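## Task

Take the blue shorts from the laundry heap and set them on the right arm's side of the table, separated from the rest; every other garment must stay on the heap's side, nothing may lie on the floor or dangle over an edge, and the result must hold without the robot touching anything. Dropping or tossing clothes is allowed. Finish with the gripper open and the arm moved away.

## Robot and tools

Robot: two 6-joint arms with parallel grippers, named left_arm and right_arm. The names are labels, not image sides. Scene frame: origin on the tabletop midway between the arms, +x out across the table, +z up, left_arm on the +y side. Base positions: left_arm (+0.016, +0.315, 0) m, right_arm (-0.003, -0.341, 0) m, both nearly unrotated. So the right arm's half of the table is the -y half.

execute_actions takes "actions", a list holding one item or nothing, plus optional "pictures" (true/false; images come by default). Empty list: just report state. A wait is {"steps": N}, N up to 300 control steps of 1/30 s, counted from the previous result and including your reply time; it sends no command. A motion is {"rows": [...], "steps": N} with N up to 15 (default 15) and 1 to 15 rows; each row lasts one step and the final row repeats to fill the count. If a call is refused, nothing moves.

Each row is one flat list of 14 numbers, each in [-1, 1], covering both arms even if only one moves: left_arm waist, shoulder, elbow, wrist pitch, wrist yaw, wrist roll, opening, then right_arm in the same seven. The six joint values are offsets, not targets: they are added to the joint angles shown in the most recent result that listed them (before any such result in a scene, or for later calls within one reply, to the angles at the moment the action begins). They are not relative to the preceding row, so every row of a call counts from the same base, and all zeros means return to that base, not hold still. Scale: 1.0 equals 1.202 rad waist, 1.258 shoulder, 1.238 elbow, 2.073 wrist pitch, 2.022 wrist yaw and wrist roll. Joint ranges (rad): waist -2.618..3.054, shoulder 0..3.142, elbow 0..3.142, wrist pitch -1.571..1.571, wrist yaw -1.571..1.571, wrist roll -2.094..2.094. Requests more than 0.036 rad outside a range are refused; true ends may sit 0.036 rad either way, and overshooting requests are clipped there, sometimes with a line saying the joint was sent to its limit (absence of that line proves nothing). The opening value is absolute, not an offset: +1 fully open, -1 closed.

Motion details: per step each joint target stays within a lead of its measured angle (waist 0.202, shoulder 0.258, elbow 0.238, wrist pitch 0.573, wrist yaw and roll 0.522 rad), and if the targets would carry the gripper over 70 mm from where it is, all are pulled back, so large moves need several calls. Friction may leave a joint about 0.031 rad short, and tiny commands may not move it. Between calls the arms keep heading to the last row's target until they nearly stop or a step is HELD; after that only a new action makes further progress, though fingers finish opening or closing.

Result lines: the state line gives each gripper's end_effector_position (m) and end_effector_quat_wxyz in the scene frame; this is the point between the finger pads, about 1 cm behind the tips, and may be inaccurate at long reach. Fingers point along the gripper's +z and close along its y. Joint positions and Joint velocities list each arm's six joints (rad, rad/s) then pad gap (m; 0.094 fully open). grip_measured is the opening on the command scale; to hold something command roughly 0.03 below it (less for a lighter grip). Readings may be off by about 1 mm. Pad force tops out near 50-62 N; thin cloth gets less. "joint command not followed" means a clearance check altered some joint targets; HELD marks steps where your row was partly or wholly not sent. Joint torque lines are raw, offset and noisy. MOTOR HOT appears from 75 °C; at 90 °C the arm halts 10 s, and at 100 °C it goes limp and drops; both show as OVER-TEMPERATURE FAULT. Avoid long loaded holds.

Cameras (504x504 each): cam_high, cam_low (pinhole), cam_left_wrist, cam_right_wrist (fisheye). zoom_image takes "camera" and "region" [x0, y0, x1, y1] in pixels from the top-left, no larger than 504 by 504, and returns a detailed crop of that camera's newest image. read_manual (optional "section", default "licences") only prints licence text. finished_scene takes "scene" (1 or 2), ends it irreversibly, reports success and starts the next scene; replying with no tool call ends everything.

Cautions: never let the arms collide or push on each other; avoid slamming into the table or pressing hard; keep clothes off the floor and edges; release the shorts and lift away before ending.

Each tool is called by a JSON object that holds its "fn" and its "kwargs".

## Session

{"fn": "execute_actions", "kwargs": {"actions": []}}

Scene clock: 0.00 s of 6000.00 s.
left_arm: end_effector_position=(+0.3894, +0.3094, +0.4149) grip_measured=+1.000 end_effector_quat_wxyz=(+0.719, +0.002, +0.695, -0.011) | right_arm: end_effector_position=(+0.3732, -0.3245, +0.4101) grip_measured=+1.000 end_effector_quat_wxyz=(+0.714, -0.019, +0.700, +0.015)
Joint positions: left_arm=[-0.002  1.033  1.059  0.008  0.007 -0.013  0.094] | right_arm=[ 0.01   1.04   1.058  0.001 -0.006 -0.006  0.094]
Joint velocities: left_arm=[ 0.007  0.007 -0.002  0.007 -0.007  0.051  0.   ] | right_arm=[ 0.002 -0.002 -0.012  0.037  0.066 -0.037  0.   ]
Joint torques (N m, as the arm reports them, + toward a larger angle): no reading

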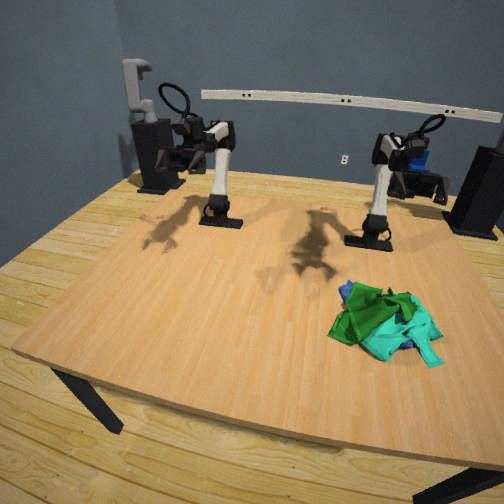

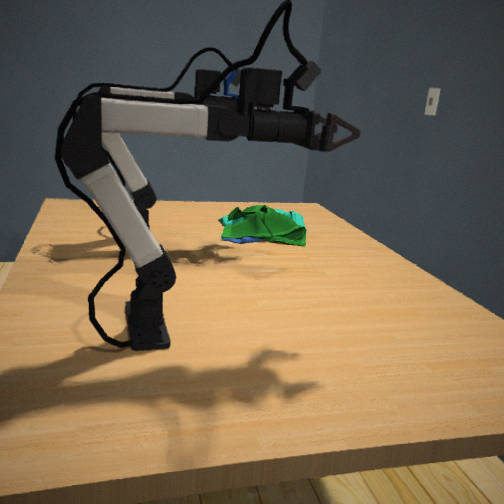

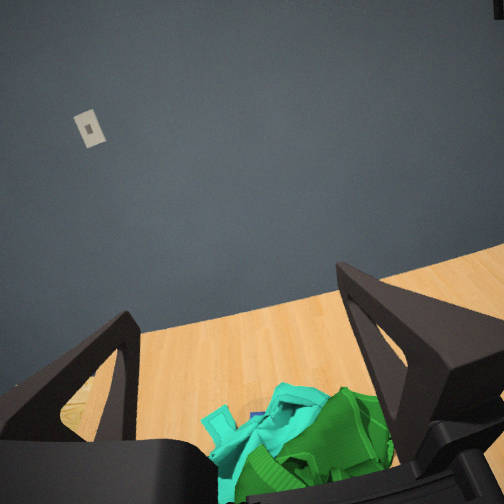

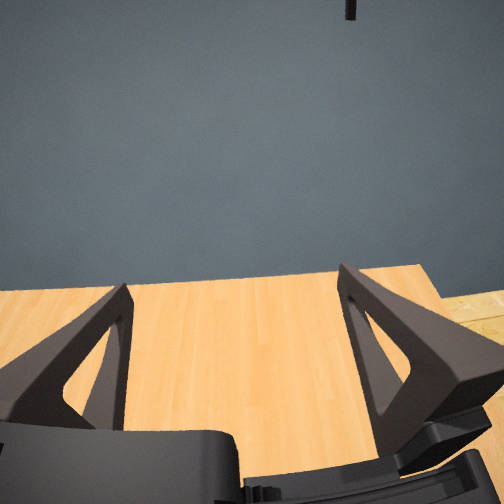

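{"fn": "execute_actions", "kwargs": {"actions": [{"rows":[[-0.22,0.38,0.30,-0.60,0,0,1,-0.6,0,0,0,0,0,1]]}], "pictures": false}}

{"fn": "execute_actions", "kwargs": {"actions": [{"steps":15}]}}

Scene clock: 1.10 s of 6000.00 s.
left_arm: end_effector_position=(+0.3676, +0.2190, +0.1871) grip_measured=+1.000 end_effector_quat_wxyz=(+0.226, +0.122, +0.966, -0.033) | right_arm: end_effector_position=(+0.2896, -0.5779, +0.4101) grip_measured=+1.000 end_effector_quat_wxyz=(+0.672, +0.232, +0.661, -0.241)
Joint positions: left_arm=[-0.255  1.515  1.395 -0.991  0.003 -0.013  0.094] | right_arm=[-0.712  1.04   1.058  0.001  0.002 -0.007  0.094]
Joint velocities: left_arm=[-0.042  0.134 -0.012 -1.897 -0.051 -0.022  0.   ] | right_arm=[ 0.002 -0.012 -0.017 -0.022  0.007 -0.037  0.   ]
Joint torques (N m, as the arm reports them, + toward a larger angle): left_arm=[-0.86 -7.26  9.24  1.81  0.08  0.03] | right_arm=[ 0.52 -2.77  8.31  2.37 -0.1  -0.06]
Steps of this call (steps 1 to 18: nothing new was sent; steps 19 to 33: all 15 steps of this action). Readings (joint positions):
19: left_arm=[-0.019 1.049 1.087 -0.048 -0.001 -0.013] | right_arm=[-0.016 1.040 1.058 0.001 -0.020 -0.007]
20: left_arm=[-0.058 1.089 1.146 -0.121 -0.003 -0.013] | right_arm=[-0.077 1.040 1.058 0.001 -0.024 -0.007]
22: left_arm=[-0.147 1.193 1.265 -0.250 -0.003 -0.013] | right_arm=[-0.224 1.040 1.058 0.001 -0.019 -0.007]
26: left_arm=[-0.229 1.367 1.377 -0.456 0.003 -0.013] | right_arm=[-0.518 1.040 1.058 0.001 -0.012 -0.007]
33: the state above

Scene clock: 1.60 s of 6000.00 s.
left_arm: end_effector_position=(+0.3205, +0.2315, +0.1719) grip_measured=+1.000 end_effector_quat_wxyz=(+0.122, +0.125, +0.984, -0.019) | right_arm: end_effector_position=(+0.2899, -0.5775, +0.4101) grip_measured=+1.000 end_effector_quat_wxyz=(+0.672, +0.231, +0.661, -0.240)
Joint positions: left_arm=[-0.256  1.517  1.408 -1.214  0.003 -0.013  0.094] | right_arm=[-0.712  1.04   1.058  0.001 -0.    -0.007  0.094]
Joint velocities: left_arm=[ 0.007  0.022 -0.002 -0.051 -0.037 -0.007  0.   ] | right_arm=[-0.017  0.007 -0.027 -0.037 -0.007 -0.007  0.   ]
Joint torques (N m, as the arm reports them, + toward a larger angle): left_arm=[-1.03 -6.4   7.89  0.83  0.09  0.01] | right_arm=[ 0.39 -2.74  8.17  2.34 -0.05 -0.04]
Steps of this call (steps 1 to 15: the robot went on to your last target). Readings (joint positions):
1: left_arm=[-0.256 1.517 1.395 -1.044 0.003 -0.013] | right_arm=[-0.712 1.040 1.058 0.001 0.002 -0.007]
2: left_arm=[-0.256 1.517 1.395 -1.084 0.003 -0.013] | right_arm=[-0.712 1.040 1.058 0.001 0.001 -0.007]
4: left_arm=[-0.256 1.517 1.402 -1.140 0.003 -0.013] | right_arm=[-0.712 1.040 1.058 0.001 0.001 -0.007]
8: left_arm=[-0.256 1.517 1.408 -1.190 0.003 -0.013] | right_arm=[-0.712 1.040 1.058 0.001 0.000 -0.007]
15: the state above

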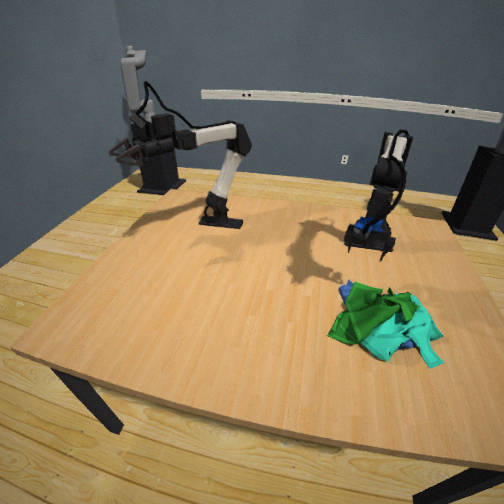

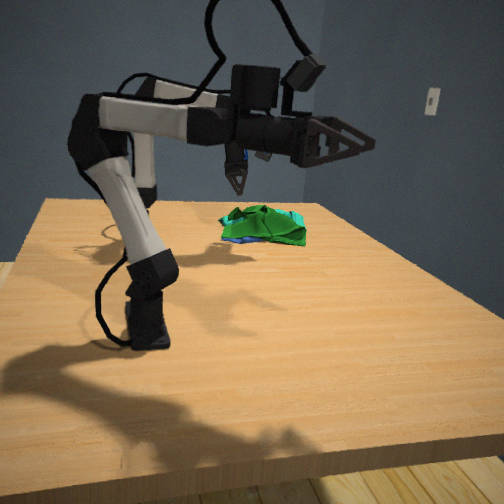

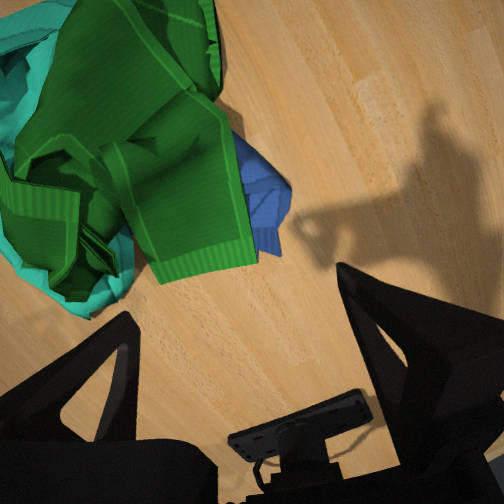

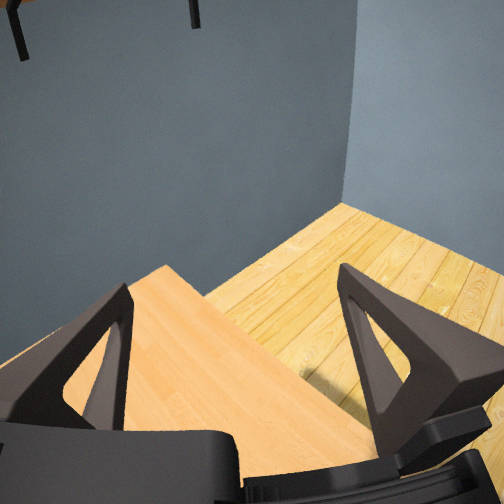

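{"fn": "execute_actions", "kwargs": {"actions": [{"rows":[[-0.095,0.18,-0.11,0.15,0,0,-0.2,0,0,0,0,0,0,1]]}]}}

Scene clock: 3.07 s of 6000.00 s.
left_arm: end_effector_position=(+0.3393, +0.1865, +0.0657) grip_measured=-0.197 end_effector_quat_wxyz=(+0.068, +0.181, +0.981, -0.014) | right_arm: end_effector_position=(+0.2900, -0.5775, +0.4101) grip_measured=+1.000 end_effector_quat_wxyz=(+0.672, +0.231, +0.661, -0.240)
Joint positions: left_arm=[-0.368  1.762  1.268 -0.938  0.001 -0.013  0.038] | right_arm=[-0.712  1.04   1.058  0.001 -0.001 -0.007  0.094]
Joint velocities: left_arm=[ 0.012 -0.002 -0.017  0.11   0.037 -0.051 -0.001] | right_arm=[ 0.002 -0.007  0.012  0.051 -0.037 -0.037  0.   ]
Joint torques (N m, as the arm reports them, + toward a larger angle): left_arm=[-0.43 -9.21  6.37  0.98  0.07  0.02] | right_arm=[ 0.39 -2.7   8.25  2.34  0.   -0.05]
Steps of this call (steps 1 to 15: the robot went on to your last target; steps 16 to 29: nothing new was sent; steps 30 to 44: all 15 steps of this action). Readings (joint positions):
30: left_arm=[-0.263 1.525 1.401 -1.202 0.001 -0.013] | right_arm=[-0.712 1.040 1.058 0.001 -0.001 -0.007]
31: left_arm=[-0.278 1.542 1.389 -1.168 0.000 -0.013] | right_arm=[-0.712 1.040 1.058 0.001 -0.001 -0.007]
33: left_arm=[-0.317 1.610 1.357 -1.094 0.000 -0.013] | right_arm=[-0.712 1.040 1.058 0.001 -0.001 -0.007]
37: left_arm=[-0.366 1.748 1.284 -0.984 0.001 -0.013] | right_arm=[-0.712 1.040 1.058 0.001 -0.001 -0.007]
44: the state above

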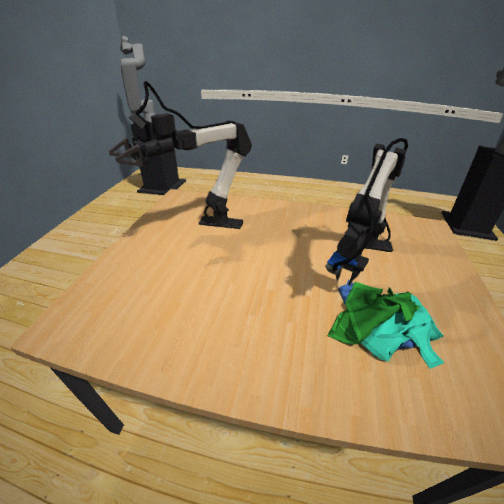

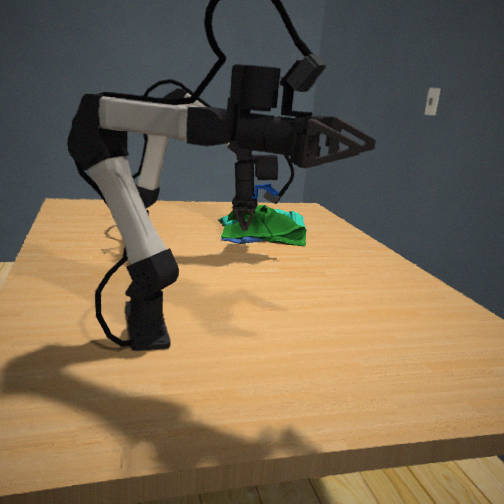

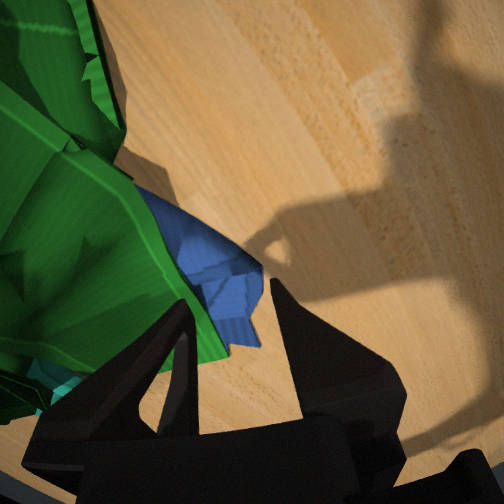

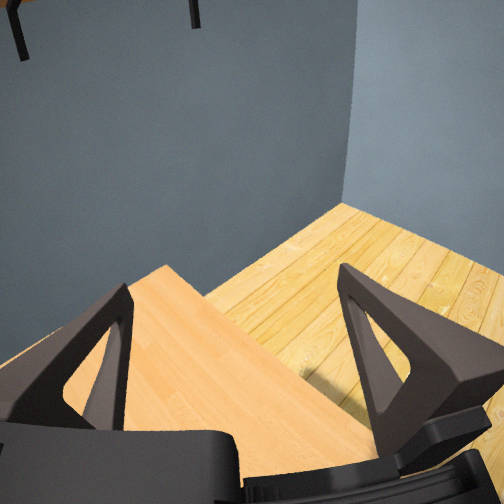

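{"fn": "execute_actions", "kwargs": {"actions": [{"rows":[[0,0.01,-0.04,0.04,0,0,-0.2,0,0,0,0,0,0,1],[0,0.02,-0.07,0.07,0,0,-0.2,0,0,0,0,0,0,1],[0,0.03,-0.1,0.1,0,0,-0.2,0,0,0,0,0,0,1],[0,0.035,-0.133,0.125,0,0,-0.2,0,0,0,0,0,0,1]]}]}}

Scene clock: 4.37 s of 6000.00 s.
left_arm: end_effector_position=(+0.3416, +0.1860, +0.0222) grip_measured=-0.198 end_effector_quat_wxyz=(+0.088, +0.180, +0.980, -0.017) | right_arm: end_effector_position=(+0.2900, -0.5775, +0.4101) grip_measured=+1.000 end_effector_quat_wxyz=(+0.672, +0.231, +0.661, -0.240)
Joint positions: left_arm=[-0.368  1.793  1.116 -0.714 -0.001 -0.013  0.038] | right_arm=[-0.712  1.04   1.058  0.001 -0.001 -0.007  0.094]
Joint velocities: left_arm=[ 0.017 -0.002 -0.012  0.037  0.007 -0.066  0.   ] | right_arm=[-0.007 -0.007  0.017  0.022  0.037 -0.066  0.   ]
Joint torques (N m, as the arm reports them, + toward a larger angle): left_arm=[-0.15 -7.09  4.89  1.05  0.05  0.01] | right_arm=[ 0.37 -2.78  8.26  2.35  0.01 -0.05]
Steps of this call (steps 1 to 24: the robot went on to your last target; steps 25 to 39: all 15 steps of this action). Readings (joint positions):
25: left_arm=[-0.368 1.762 1.263 -0.916 0.001 -0.013] | right_arm=[-0.712 1.040 1.058 0.001 -0.001 -0.007]
26: left_arm=[-0.368 1.762 1.250 -0.894 0.001 -0.013] | right_arm=[-0.712 1.040 1.058 0.001 -0.001 -0.007]
28: left_arm=[-0.368 1.764 1.195 -0.826 0.001 -0.013] | right_arm=[-0.712 1.040 1.058 0.001 -0.001 -0.007]
32: left_arm=[-0.368 1.795 1.116 -0.760 -0.000 -0.013] | right_arm=[-0.712 1.040 1.058 0.001 -0.001 -0.007]
39: the state above

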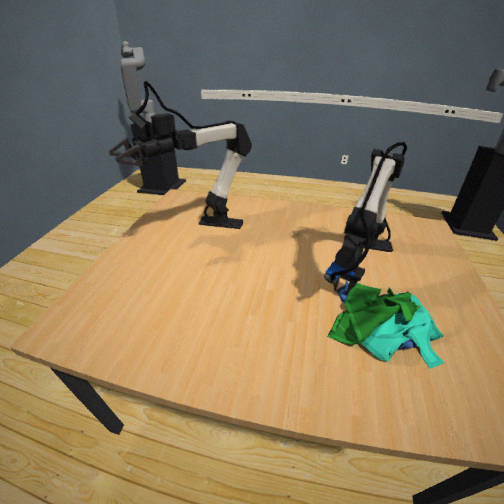

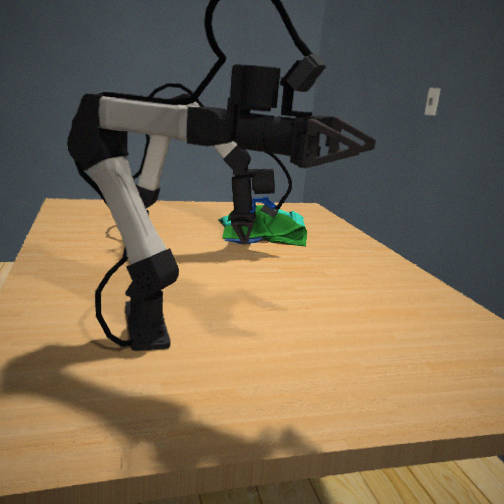

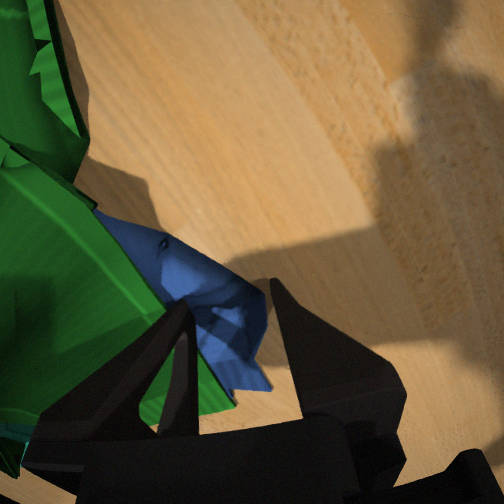

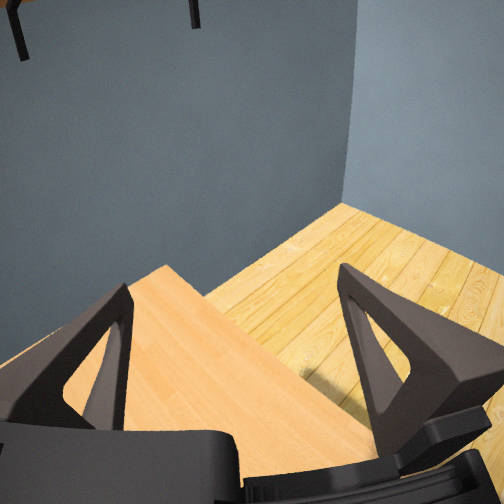

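{"fn": "execute_actions", "kwargs": {"actions": [{"rows":[[0,0.035,0,0.015,0,0,-0.2,0,0,0,0,0,0,1],[0,0.035,0,0.015,0,0,-0.2,0,0,0,0,0,0,1],[0,0.035,0,0.015,0,0,-0.2,0,0,0,0,0,0,1],[0,0.035,0,0.015,0,0,-0.2,0,0,0,0,0,0,1],[0,0.035,0,0.015,0,0,-0.2,0,0,0,0,0,0,1],[0,0.035,0,0.015,0,0,-0.2,0,0,0,0,0,0,1],[0,0.035,0,0.015,0,0,-1,0,0,0,0,0,0,1]]}], "pictures": false}}

{"fn": "execute_actions", "kwargs": {"actions": [{"rows":[[0,-0.02,0.02,0,0,0,-1,0,0,0,0,0,0,1],[0,-0.04,0.04,0,0,0,-1,0,0,0,0,0,0,1],[0,-0.06,0.06,-0.02,0,0,-1,0,0,0,0,0,0,1],[-0.03,-0.08,0.08,-0.04,0,0,-1,0,0,0,0,0,0,1],[-0.05,-0.1,0.1,-0.06,0,0,-1,0,0,0,0,0,0,1],[-0.05,-0.12,0.12,-0.08,0,0,-1,0,0,0,0,0,0,1]]}]}}

Scene clock: 6.87 s of 6000.00 s.
left_arm: end_effector_position=(+0.3459, +0.1853, +0.0210) grip_measured=-0.981 end_effector_quat_wxyz=(+0.095, +0.180, +0.979, -0.015) | right_arm: end_effector_position=(+0.2900, -0.5775, +0.4101) grip_measured=+1.000 end_effector_quat_wxyz=(+0.672, +0.231, +0.661, -0.240)
Joint positions: left_arm=[-0.368  1.8    1.116 -0.694 -0.007 -0.013  0.001] | right_arm=[-0.712  1.04   1.058  0.001 -0.001 -0.007  0.094]
Joint velocities: left_arm=[-0.007 -0.007 -0.007  0.007  0.007 -0.037  0.001] | right_arm=[-0.007  0.007 -0.002 -0.022  0.037 -0.007  0.   ]
Joint torques (N m, as the arm reports them, + toward a larger angle): left_arm=[-0.2  -5.33  5.78  1.    0.09  0.03] | right_arm=[ 0.34 -2.72  8.26  2.33  0.02 -0.07]
Steps of this call (steps 1 to 30: the robot went on to your last target; steps 31 to 60: nothing new was sent; steps 61 to 75: all 15 steps of this action). Readings (joint positions):
61: left_arm=[-0.368 1.796 1.116 -0.701 -0.001 -0.013] | right_arm=[-0.712 1.040 1.058 0.001 -0.001 -0.007]
62: left_arm=[-0.368 1.799 1.116 -0.700 -0.002 -0.013] | right_arm=[-0.712 1.040 1.058 0.001 -0.001 -0.007]
64: left_arm=[-0.368 1.800 1.116 -0.699 -0.002 -0.013] | right_arm=[-0.712 1.040 1.058 0.001 -0.001 -0.007]
68: left_arm=[-0.368 1.800 1.116 -0.698 -0.010 -0.013] | right_arm=[-0.712 1.040 1.058 0.001 -0.001 -0.007]
75: the state above

Scene clock: 7.37 s of 6000.00 s.
left_arm: end_effector_position=(+0.3583, +0.1583, +0.1119) grip_measured=-0.982 end_effector_quat_wxyz=(+0.178, +0.204, +0.962, -0.036) | right_arm: end_effector_position=(+0.2900, -0.5775, +0.4101) grip_measured=+1.000 end_effector_quat_wxyz=(+0.672, +0.231, +0.661, -0.240)
Joint positions: left_arm=[-0.424  1.643  1.263 -0.825 -0.009 -0.013  0.001] | right_arm=[-0.712  1.04   1.058  0.001 -0.001 -0.007  0.094]
Joint velocities: left_arm=[ 0.002  0.017  0.002 -0.154  0.066  0.095 -0.001] | right_arm=[-0.002 -0.002 -0.007  0.037 -0.037 -0.037  0.   ]
Joint torques (N m, as the arm reports them, + toward a larger angle): left_arm=[-0.56 -6.92  6.73  1.17  0.08  0.  ] | right_arm=[ 0.43 -2.73  8.22  2.33  0.01 -0.06]
Steps of this call (steps 1 to 15: all 15 steps of this action). Readings (joint positions):
1: left_arm=[-0.368 1.798 1.117 -0.694 -0.007 -0.013] | right_arm=[-0.712 1.040 1.058 0.001 -0.001 -0.007]
2: left_arm=[-0.368 1.795 1.121 -0.696 -0.007 -0.013] | right_arm=[-0.712 1.040 1.058 0.001 -0.001 -0.007]
4: left_arm=[-0.370 1.779 1.144 -0.718 -0.008 -0.013] | right_arm=[-0.712 1.040 1.058 0.001 -0.001 -0.007]
8: left_arm=[-0.412 1.690 1.231 -0.787 -0.009 -0.013] | right_arm=[-0.712 1.040 1.058 0.001 -0.001 -0.007]
15: the state above

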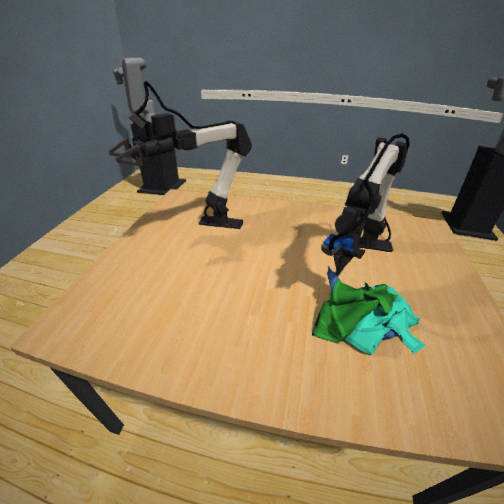

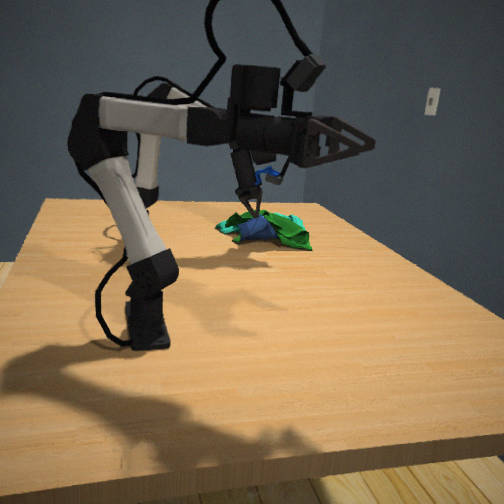

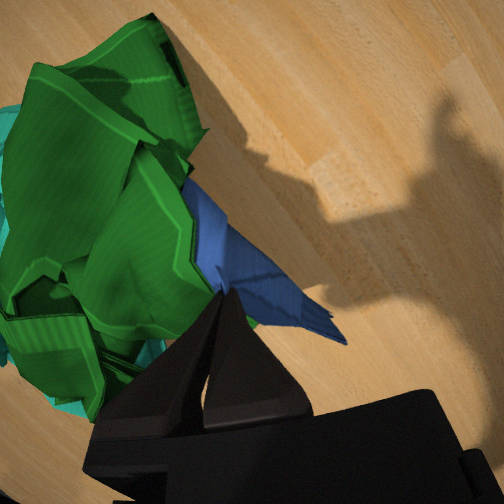

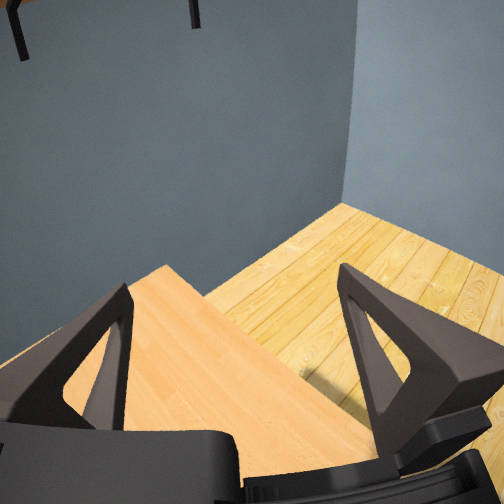

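{"fn": "execute_actions", "kwargs": {"actions": [{"rows":[[0.015,-0.01,0.03,0,0,0,-1,0,0,0,0,0,0,1],[0.03,-0.02,0.06,0,0,0,-1,0,0,0,0,0,0,1],[0.045,-0.03,0.09,0,0,0,-1,0,0,0,0,0,0,1],[0.06,-0.04,0.12,0,0,0,-1,0,0,0,0,0,0,1],[0.075,-0.05,0.15,0,0,0,-1,0,0,0,0,0,0,1],[0.09,-0.06,0.18,0,0,0,-1,0,0,0,0,0,0,1],[0.105,-0.07,0.21,0,0,0,-1,0,0,0,0,0,0,1],[0.12,-0.08,0.24,0,0,0,-1,0,0,0,0,0,0,1],[0.135,-0.09,0.27,0,0,0,-1,0,0,0,0,0,0,1],[0.15,-0.1,0.3,0,0,0,-1,0,0,0,0,0,0,1],[0.165,-0.11,0.33,0,0,0,-1,0,0,0,0,0,0,1],[0.18,-0.12,0.35,0,0,0,-1,0,0,0,0,0,0,1]]}], "pictures": false}}

{"fn": "execute_actions", "kwargs": {"actions": [{"rows":[[0,0,0.03,0.04,0,0,-1,0,0,0,0,0,0,1],[0,0,0.03,0.08,0,0,-1,0,0,0,0,0,0,1],[0,0,0.03,0.12,0,0,-1,0,0,0,0,0,0,1],[0,0,0.03,0.16,0,0,-1,0,0,0,0,0,0,1],[0,0,0.03,0.2,0,0,-1,0,0,0,0,0,0,1]]}]}}

Scene clock: 9.77 s of 6000.00 s.
left_arm: end_effector_position=(+0.4350, +0.2203, +0.3206) grip_measured=-0.982 end_effector_quat_wxyz=(+0.430, +0.094, +0.897, -0.047) | right_arm: end_effector_position=(+0.2900, -0.5775, +0.4101) grip_measured=+1.000 end_effector_quat_wxyz=(+0.672, +0.231, +0.661, -0.240)
Joint positions: left_arm=[-0.216  1.516  1.672 -0.833 -0.009 -0.013  0.001] | right_arm=[-0.712  1.04   1.058  0.001 -0.001 -0.007  0.094]
Joint velocities: left_arm=[ 0.227 -0.496  0.466  0.066 -0.051 -0.154 -0.001] | right_arm=[-0.022 -0.017 -0.017 -0.007 -0.051  0.051  0.   ]
Joint torques (N m, as the arm reports them, + toward a larger angle): left_arm=[-0.79 -6.04  6.56  2.03  0.05  0.02] | right_arm=[ 0.41 -2.73  8.24  2.34  0.01 -0.05]
Steps of this call (steps 1 to 30: the robot went on to your last target; steps 31 to 57: nothing new was sent; steps 58 to 72: all 15 steps of this action). Readings (joint positions):
58: left_arm=[-0.423 1.643 1.265 -0.844 -0.009 -0.013] | right_arm=[-0.712 1.040 1.058 0.001 -0.001 -0.007]
59: left_arm=[-0.420 1.643 1.273 -0.846 -0.009 -0.013] | right_arm=[-0.712 1.040 1.058 0.001 -0.001 -0.007]
61: left_arm=[-0.400 1.643 1.316 -0.851 -0.008 -0.013] | right_arm=[-0.712 1.040 1.058 0.001 -0.001 -0.007]
65: left_arm=[-0.328 1.616 1.453 -0.849 -0.008 -0.013] | right_arm=[-0.712 1.040 1.058 0.001 -0.001 -0.007]
72: the state above

Scene clock: 10.27 s of 6000.00 s.
left_arm: end_effector_position=(+0.4720, +0.2142, +0.4208) grip_measured=-0.982 end_effector_quat_wxyz=(+0.605, +0.079, +0.790, -0.067) | right_arm: end_effector_position=(+0.2900, -0.5775, +0.4101) grip_measured=+1.000 end_effector_quat_wxyz=(+0.672, +0.231, +0.661, -0.240)
Joint positions: left_arm=[-0.212  1.502  1.703 -0.463 -0.01  -0.013  0.001] | right_arm=[-0.712  1.04   1.058  0.001 -0.001 -0.007  0.094]
Joint velocities: left_arm=[-0.012 -0.002  0.002  0.125  0.081  0.022 -0.002] | right_arm=[-0.017 -0.002  0.002 -0.007  0.007  0.007  0.   ]
Joint torques (N m, as the arm reports them, + toward a larger angle): left_arm=[-0.55 -5.4   7.49  2.89  0.05  0.01] | right_arm=[ 0.42 -2.72  8.28  2.33  0.02 -0.06]
Steps of this call (steps 1 to 15: all 15 steps of this action). Readings (joint positions):
1: left_arm=[-0.212 1.504 1.686 -0.823 -0.010 -0.013] | right_arm=[-0.712 1.040 1.058 0.001 -0.001 -0.007]
2: left_arm=[-0.211 1.498 1.697 -0.799 -0.010 -0.013] | right_arm=[-0.712 1.040 1.058 0.001 -0.001 -0.007]
4: left_arm=[-0.212 1.497 1.703 -0.716 -0.010 -0.013] | right_arm=[-0.712 1.040 1.058 0.001 -0.001 -0.007]
8: left_arm=[-0.212 1.502 1.703 -0.553 -0.010 -0.013] | right_arm=[-0.712 1.040 1.058 0.001 -0.001 -0.007]
15: the state above

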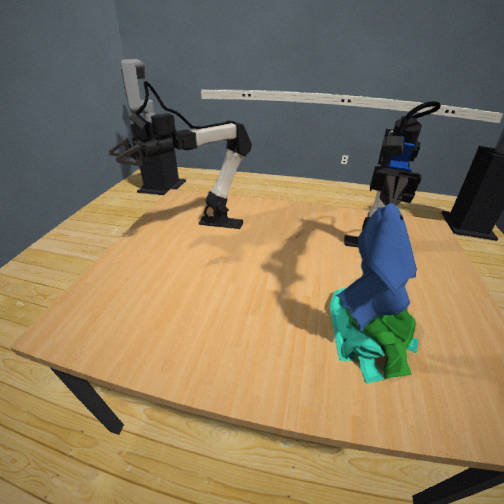

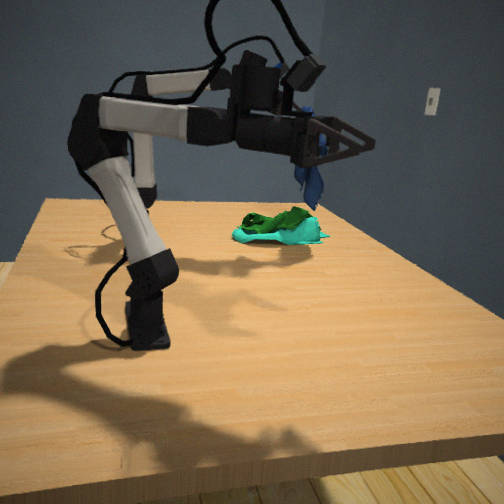

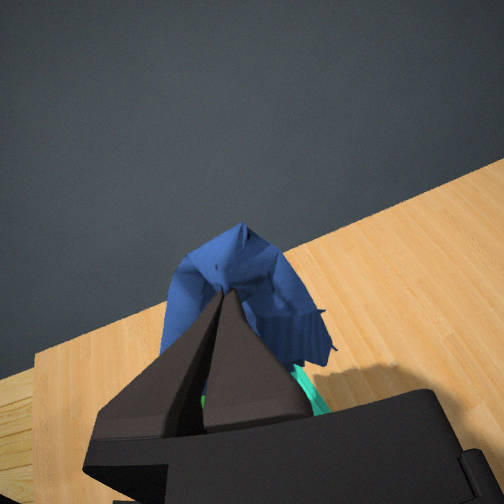

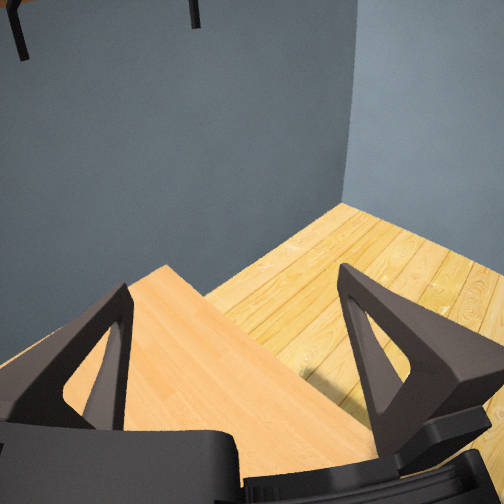

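Free. Swing first, then extend.

{"fn": "execute_actions", "kwargs": {"actions": [{"rows":[[-0.05,0,0.03,0.03,0,0,-1,0,0,0,0,0,0,1],[-0.1,0,0.05,0.03,0,0,-1,0,0,0,0,0,0,1],[-0.15,0.03,0.08,0.03,0,0,-1,0,0,0,0,0,0,1],[-0.2,0.06,0.11,0.03,0,0,-1,0,0,0,0,0,0,1],[-0.25,0.09,0.14,0.03,0,0,-1,0,0,0,0,0,0,1],[-0.3,0.12,0.17,0.03,0,0,-1,0,0,0,0,0,0,1],[-0.35,0.15,0.2,0.03,0,0,-1,0,0,0,0,0,0,1],[-0.4,0.19,0.23,0.04,0,0,-1,0,0,0,0,0,0,1],[-0.45,0.23,0.26,0.04,0,0,-1,0,0,0,0,0,0,1],[-0.5,0.27,0.29,0.05,0,0,-1,0,0,0,0,0,0,1],[-0.55,0.31,0.32,0.05,0,0,-1,0,0,0,0,0,0,1],[-0.6,0.36,0.34,0.06,0,0,-1,0,0,0,0,0,0,1],[-0.63,0.41,0.36,0.06,0,0,-1,0,0,0,0,0,0,1],[-0.63,0.45,0.36,0.06,0,0,-1,0,0,0,0,0,0,1],[-0.63,0.49,0.36,0.06,0,0,-1,0,0,0,0,0,0,1]]}], "pictures": false}}

{"fn": "execute_actions", "kwargs": {"actions": [{"steps":22}]}}

Scene clock: 12.13 s of 6000.00 s.
left_arm: end_effector_position=(+0.4038, -0.0946, +0.4349) grip_measured=-0.982 end_effector_quat_wxyz=(+0.593, +0.294, +0.706, -0.254) | right_arm: end_effector_position=(+0.2900, -0.5775, +0.4101) grip_measured=+1.000 end_effector_quat_wxyz=(+0.672, +0.231, +0.661, -0.240)
Joint positions: left_arm=[-0.808  1.858  2.068 -0.38  -0.018 -0.013  0.001] | right_arm=[-0.712  1.04   1.058  0.001 -0.001 -0.007  0.094]
Joint velocities: left_arm=[-0.877  1.033  0.369  0.081 -0.037  0.022  0.   ] | right_arm=[ 0.002 -0.002  0.012 -0.051 -0.037 -0.051  0.   ]
Joint torques (N m, as the arm reports them, + toward a larger angle): left_arm=[-0.78 -7.98  7.49  2.54  0.08 -0.02] | right_arm=[ 0.4  -2.73  8.25  2.32  0.02 -0.05]
Steps of this call (steps 1 to 30: the robot went on to your last target; steps 31 to 41: nothing new was sent; steps 42 to 56: all 15 steps of this action). Readings (joint positions):
42: left_arm=[-0.217 1.502 1.704 -0.446 -0.012 -0.013] | right_arm=[-0.712 1.040 1.058 0.001 -0.001 -0.007]
43: left_arm=[-0.234 1.502 1.711 -0.445 -0.016 -0.013] | right_arm=[-0.712 1.040 1.058 0.001 -0.001 -0.007]
45: left_arm=[-0.313 1.519 1.753 -0.447 -0.021 -0.013] | right_arm=[-0.712 1.040 1.058 0.001 -0.001 -0.007]
49: left_arm=[-0.526 1.607 1.885 -0.428 -0.020 -0.013] | right_arm=[-0.712 1.040 1.058 0.001 -0.001 -0.007]
56: the state above

Scene clock: 12.87 s of 6000.00 s.
left_arm: end_effector_position=(+0.3677, -0.2154, +0.3034) grip_measured=-0.982 end_effector_quat_wxyz=(+0.496, +0.384, +0.731, -0.267) | right_arm: end_effector_position=(+0.2900, -0.5775, +0.4101) grip_measured=+1.000 end_effector_quat_wxyz=(+0.672, +0.231, +0.661, -0.240)
Joint positions: left_arm=[-0.978  2.139  2.128 -0.363 -0.009 -0.013  0.001] | right_arm=[-0.712  1.04   1.058  0.001 -0.001 -0.007  0.094]
Joint velocities: left_arm=[ 0.002  0.017  0.002 -0.066 -0.022 -0.007  0.   ] | right_arm=[-0.007 -0.012  0.002 -0.022  0.007 -0.037  0.   ]
Joint torques (N m, as the arm reports them, + toward a larger angle): left_arm=[  0.59 -13.66   8.83   2.82   0.04   0.02] | right_arm=[ 0.37 -2.71  8.24  2.35  0.   -0.05]
Steps of this call (steps 1 to 22: the robot went on to your last target). Readings (joint positions):
1: left_arm=[-0.838 1.894 2.079 -0.376 -0.018 -0.013] | right_arm=[-0.712 1.040 1.058 0.001 -0.001 -0.007]
2: left_arm=[-0.865 1.932 2.090 -0.373 -0.018 -0.013] | right_arm=[-0.712 1.040 1.058 0.001 -0.001 -0.007]
4: left_arm=[-0.913 2.011 2.110 -0.368 -0.017 -0.013] | right_arm=[-0.712 1.040 1.058 0.001 -0.001 -0.007]
8: left_arm=[-0.976 2.134 2.121 -0.367 -0.012 -0.013] | right_arm=[-0.712 1.040 1.058 0.001 -0.001 -0.007]
22: the state above

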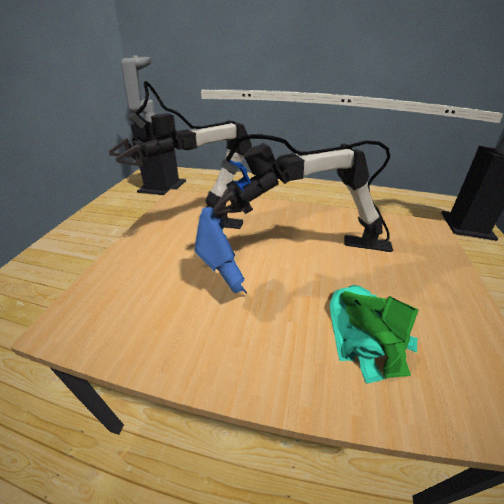

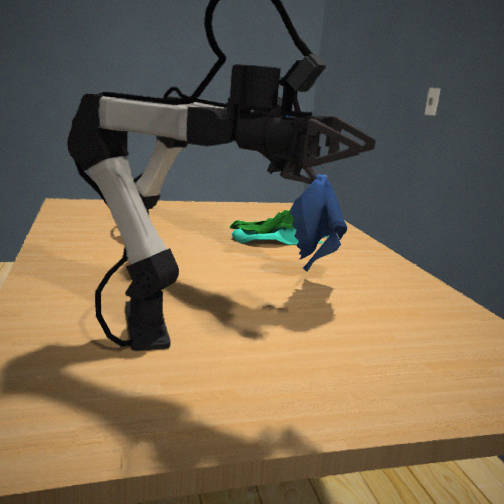

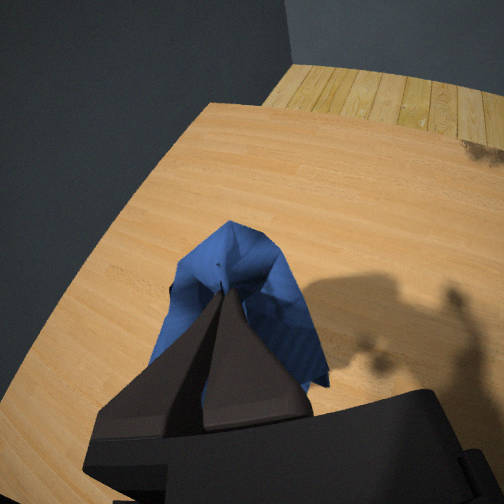

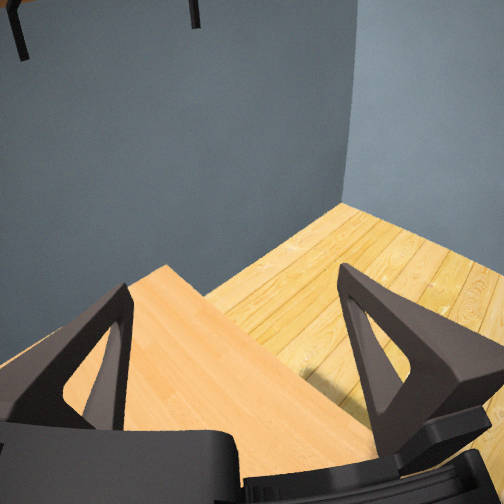

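{"fn": "execute_actions", "kwargs": {"actions": [{"rows":[[0,0,0,0,0,0,1,0,0,0,0,0,0,1]],"steps":10}], "pictures": false}}

{"fn": "execute_actions", "kwargs": {"actions": [{"rows":[[0.5,-0.85,-0.8,0.17,0,0,1,0,0,0,0,0,0,1]]}], "pictures": false}}

{"fn": "execute_actions", "kwargs": {"actions": [{"steps":15}]}}

Scene clock: 13.80 s of 6000.00 s.
left_arm: end_effector_position=(+0.3677, -0.2154, +0.3034) grip_measured=+1.000 end_effector_quat_wxyz=(+0.496, +0.384, +0.731, -0.267) | right_arm: end_effector_position=(+0.2900, -0.5775, +0.4101) grip_measured=+1.000 end_effector_quat_wxyz=(+0.672, +0.231, +0.661, -0.240)
Joint positions: left_arm=[-0.978  2.139  2.128 -0.363 -0.009 -0.013  0.094] | right_arm=[-0.712  1.04   1.058  0.001 -0.001 -0.007  0.094]
Joint velocities: left_arm=[ 0.012 -0.002 -0.012  0.007  0.037  0.051  0.   ] | right_arm=[ 0.002 -0.002 -0.027 -0.081  0.081 -0.022  0.   ]
Joint torques (N m, as the arm reports them, + toward a larger angle): left_arm=[ -0.19 -12.29   7.38   2.53   0.04   0.01] | right_arm=[ 0.38 -2.75  8.31  2.34  0.01 -0.05]
Steps of this call (steps 1 to 15: the robot went on to your last target; steps 16 to 18: nothing new was sent; steps 19 to 28: all 10 steps of this action). Readings (joint positions):
19: left_arm=[-0.978 2.139 2.128 -0.363 -0.009 -0.013] | right_arm=[-0.712 1.040 1.058 0.001 -0.001 -0.007]
20: left_arm=[-0.978 2.139 2.128 -0.363 -0.009 -0.013] | right_arm=[-0.712 1.040 1.058 0.001 -0.001 -0.007]
22: left_arm=[-0.978 2.139 2.128 -0.363 -0.009 -0.013] | right_arm=[-0.712 1.040 1.058 0.001 -0.001 -0.007]
26: left_arm=[-0.978 2.139 2.128 -0.363 -0.009 -0.013] | right_arm=[-0.712 1.040 1.058 0.001 -0.001 -0.007]
28: the state above

Scene clock: 14.30 s of 6000.00 s.
left_arm: end_effector_position=(+0.4656, +0.0639, +0.3688) grip_measured=+1.000 end_effector_quat_wxyz=(+0.615, +0.188, +0.748, -0.163) | right_arm: end_effector_position=(+0.2900, -0.5775, +0.4101) grip_measured=+1.000 end_effector_quat_wxyz=(+0.672, +0.231, +0.661, -0.240)
Joint positions: left_arm=[-0.501  1.588  1.5   -0.104 -0.005 -0.013  0.094] | right_arm=[-0.712  1.04   1.058  0.001 -0.001 -0.007  0.094]
Joint velocities: left_arm=[ 1.287 -1.551 -1.59   0.418 -0.037  0.007  0.   ] | right_arm=[ 0.002  0.012 -0.002  0.022  0.051 -0.081  0.   ]
Joint torques (N m, as the arm reports them, + toward a larger angle): left_arm=[ -0.72 -10.06   6.35   2.53   0.02   0.01] | right_arm=[ 0.42 -2.73  8.24  2.35  0.01 -0.07]
Steps of this call (steps 1 to 15: all 15 steps of this action). Readings (joint positions):
1: left_arm=[-0.972 2.127 2.106 -0.339 -0.007 -0.013] | right_arm=[-0.712 1.040 1.058 0.001 -0.001 -0.007]
2: left_arm=[-0.962 2.103 2.064 -0.315 -0.004 -0.013] | right_arm=[-0.712 1.040 1.058 0.001 -0.001 -0.007]
4: left_arm=[-0.921 2.045 1.983 -0.276 -0.003 -0.013] | right_arm=[-0.712 1.040 1.058 0.001 -0.001 -0.007]
8: left_arm=[-0.794 1.904 1.820 -0.202 -0.003 -0.013] | right_arm=[-0.712 1.040 1.058 0.001 -0.001 -0.007]
15: the state above

Scene clock: 14.80 s of 6000.00 s.
left_arm: end_effector_position=(+0.3625, +0.1812, +0.4488) grip_measured=+1.000 end_effector_quat_wxyz=(+0.725, +0.115, +0.665, -0.137) | right_arm: end_effector_position=(+0.2900, -0.5775, +0.4101) grip_measured=+1.000 end_effector_quat_wxyz=(+0.672, +0.231, +0.661, -0.240)
Joint positions: left_arm=[-0.367  1.052  1.151 -0.009 -0.018 -0.013  0.094] | right_arm=[-0.712  1.04   1.058  0.001 -0.001 -0.007  0.094]
Joint velocities: left_arm=[-0.002  0.022  0.002  0.022  0.037  0.095  0.   ] | right_arm=[ 0.012 -0.007  0.017 -0.007 -0.022 -0.022  0.   ]
Joint torques (N m, as the arm reports them, + toward a larger angle): left_arm=[-1.05 -1.57  6.17  2.53  0.12  0.02] | right_arm=[ 0.38 -2.73  8.23  2.34  0.01 -0.06]
Steps of this call (steps 1 to 15: the robot went on to your last target). Readings (joint positions):
1: left_arm=[-0.457 1.528 1.439 -0.089 -0.006 -0.013] | right_arm=[-0.712 1.040 1.058 0.001 -0.001 -0.007]
2: left_arm=[-0.416 1.457 1.365 -0.073 -0.009 -0.013] | right_arm=[-0.712 1.040 1.058 0.001 -0.001 -0.007]
4: left_arm=[-0.367 1.293 1.218 -0.066 -0.018 -0.013] | right_arm=[-0.712 1.040 1.058 0.001 -0.001 -0.007]
8: left_arm=[-0.367 1.082 1.151 -0.049 -0.018 -0.013] | right_arm=[-0.712 1.040 1.058 0.001 -0.001 -0.007]
15: the state above

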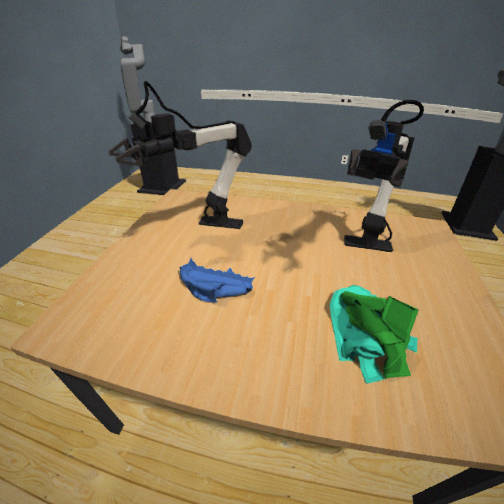

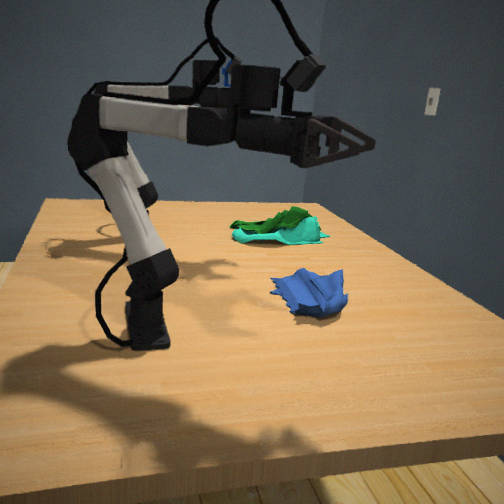

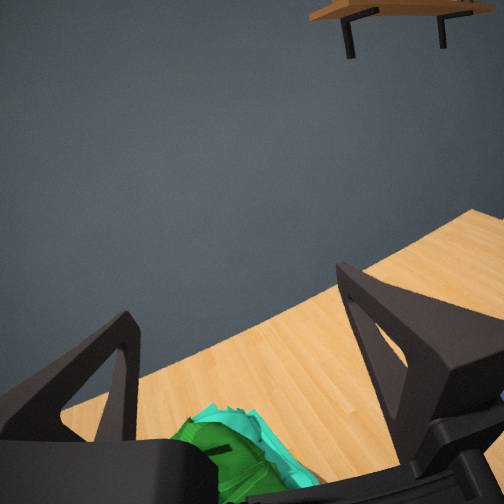

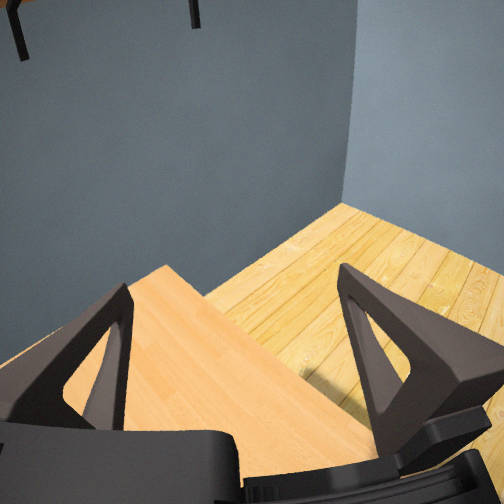

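{"fn": "finished_scene", "kwargs": {"scene": 2}}

The scene is finished: the task was done.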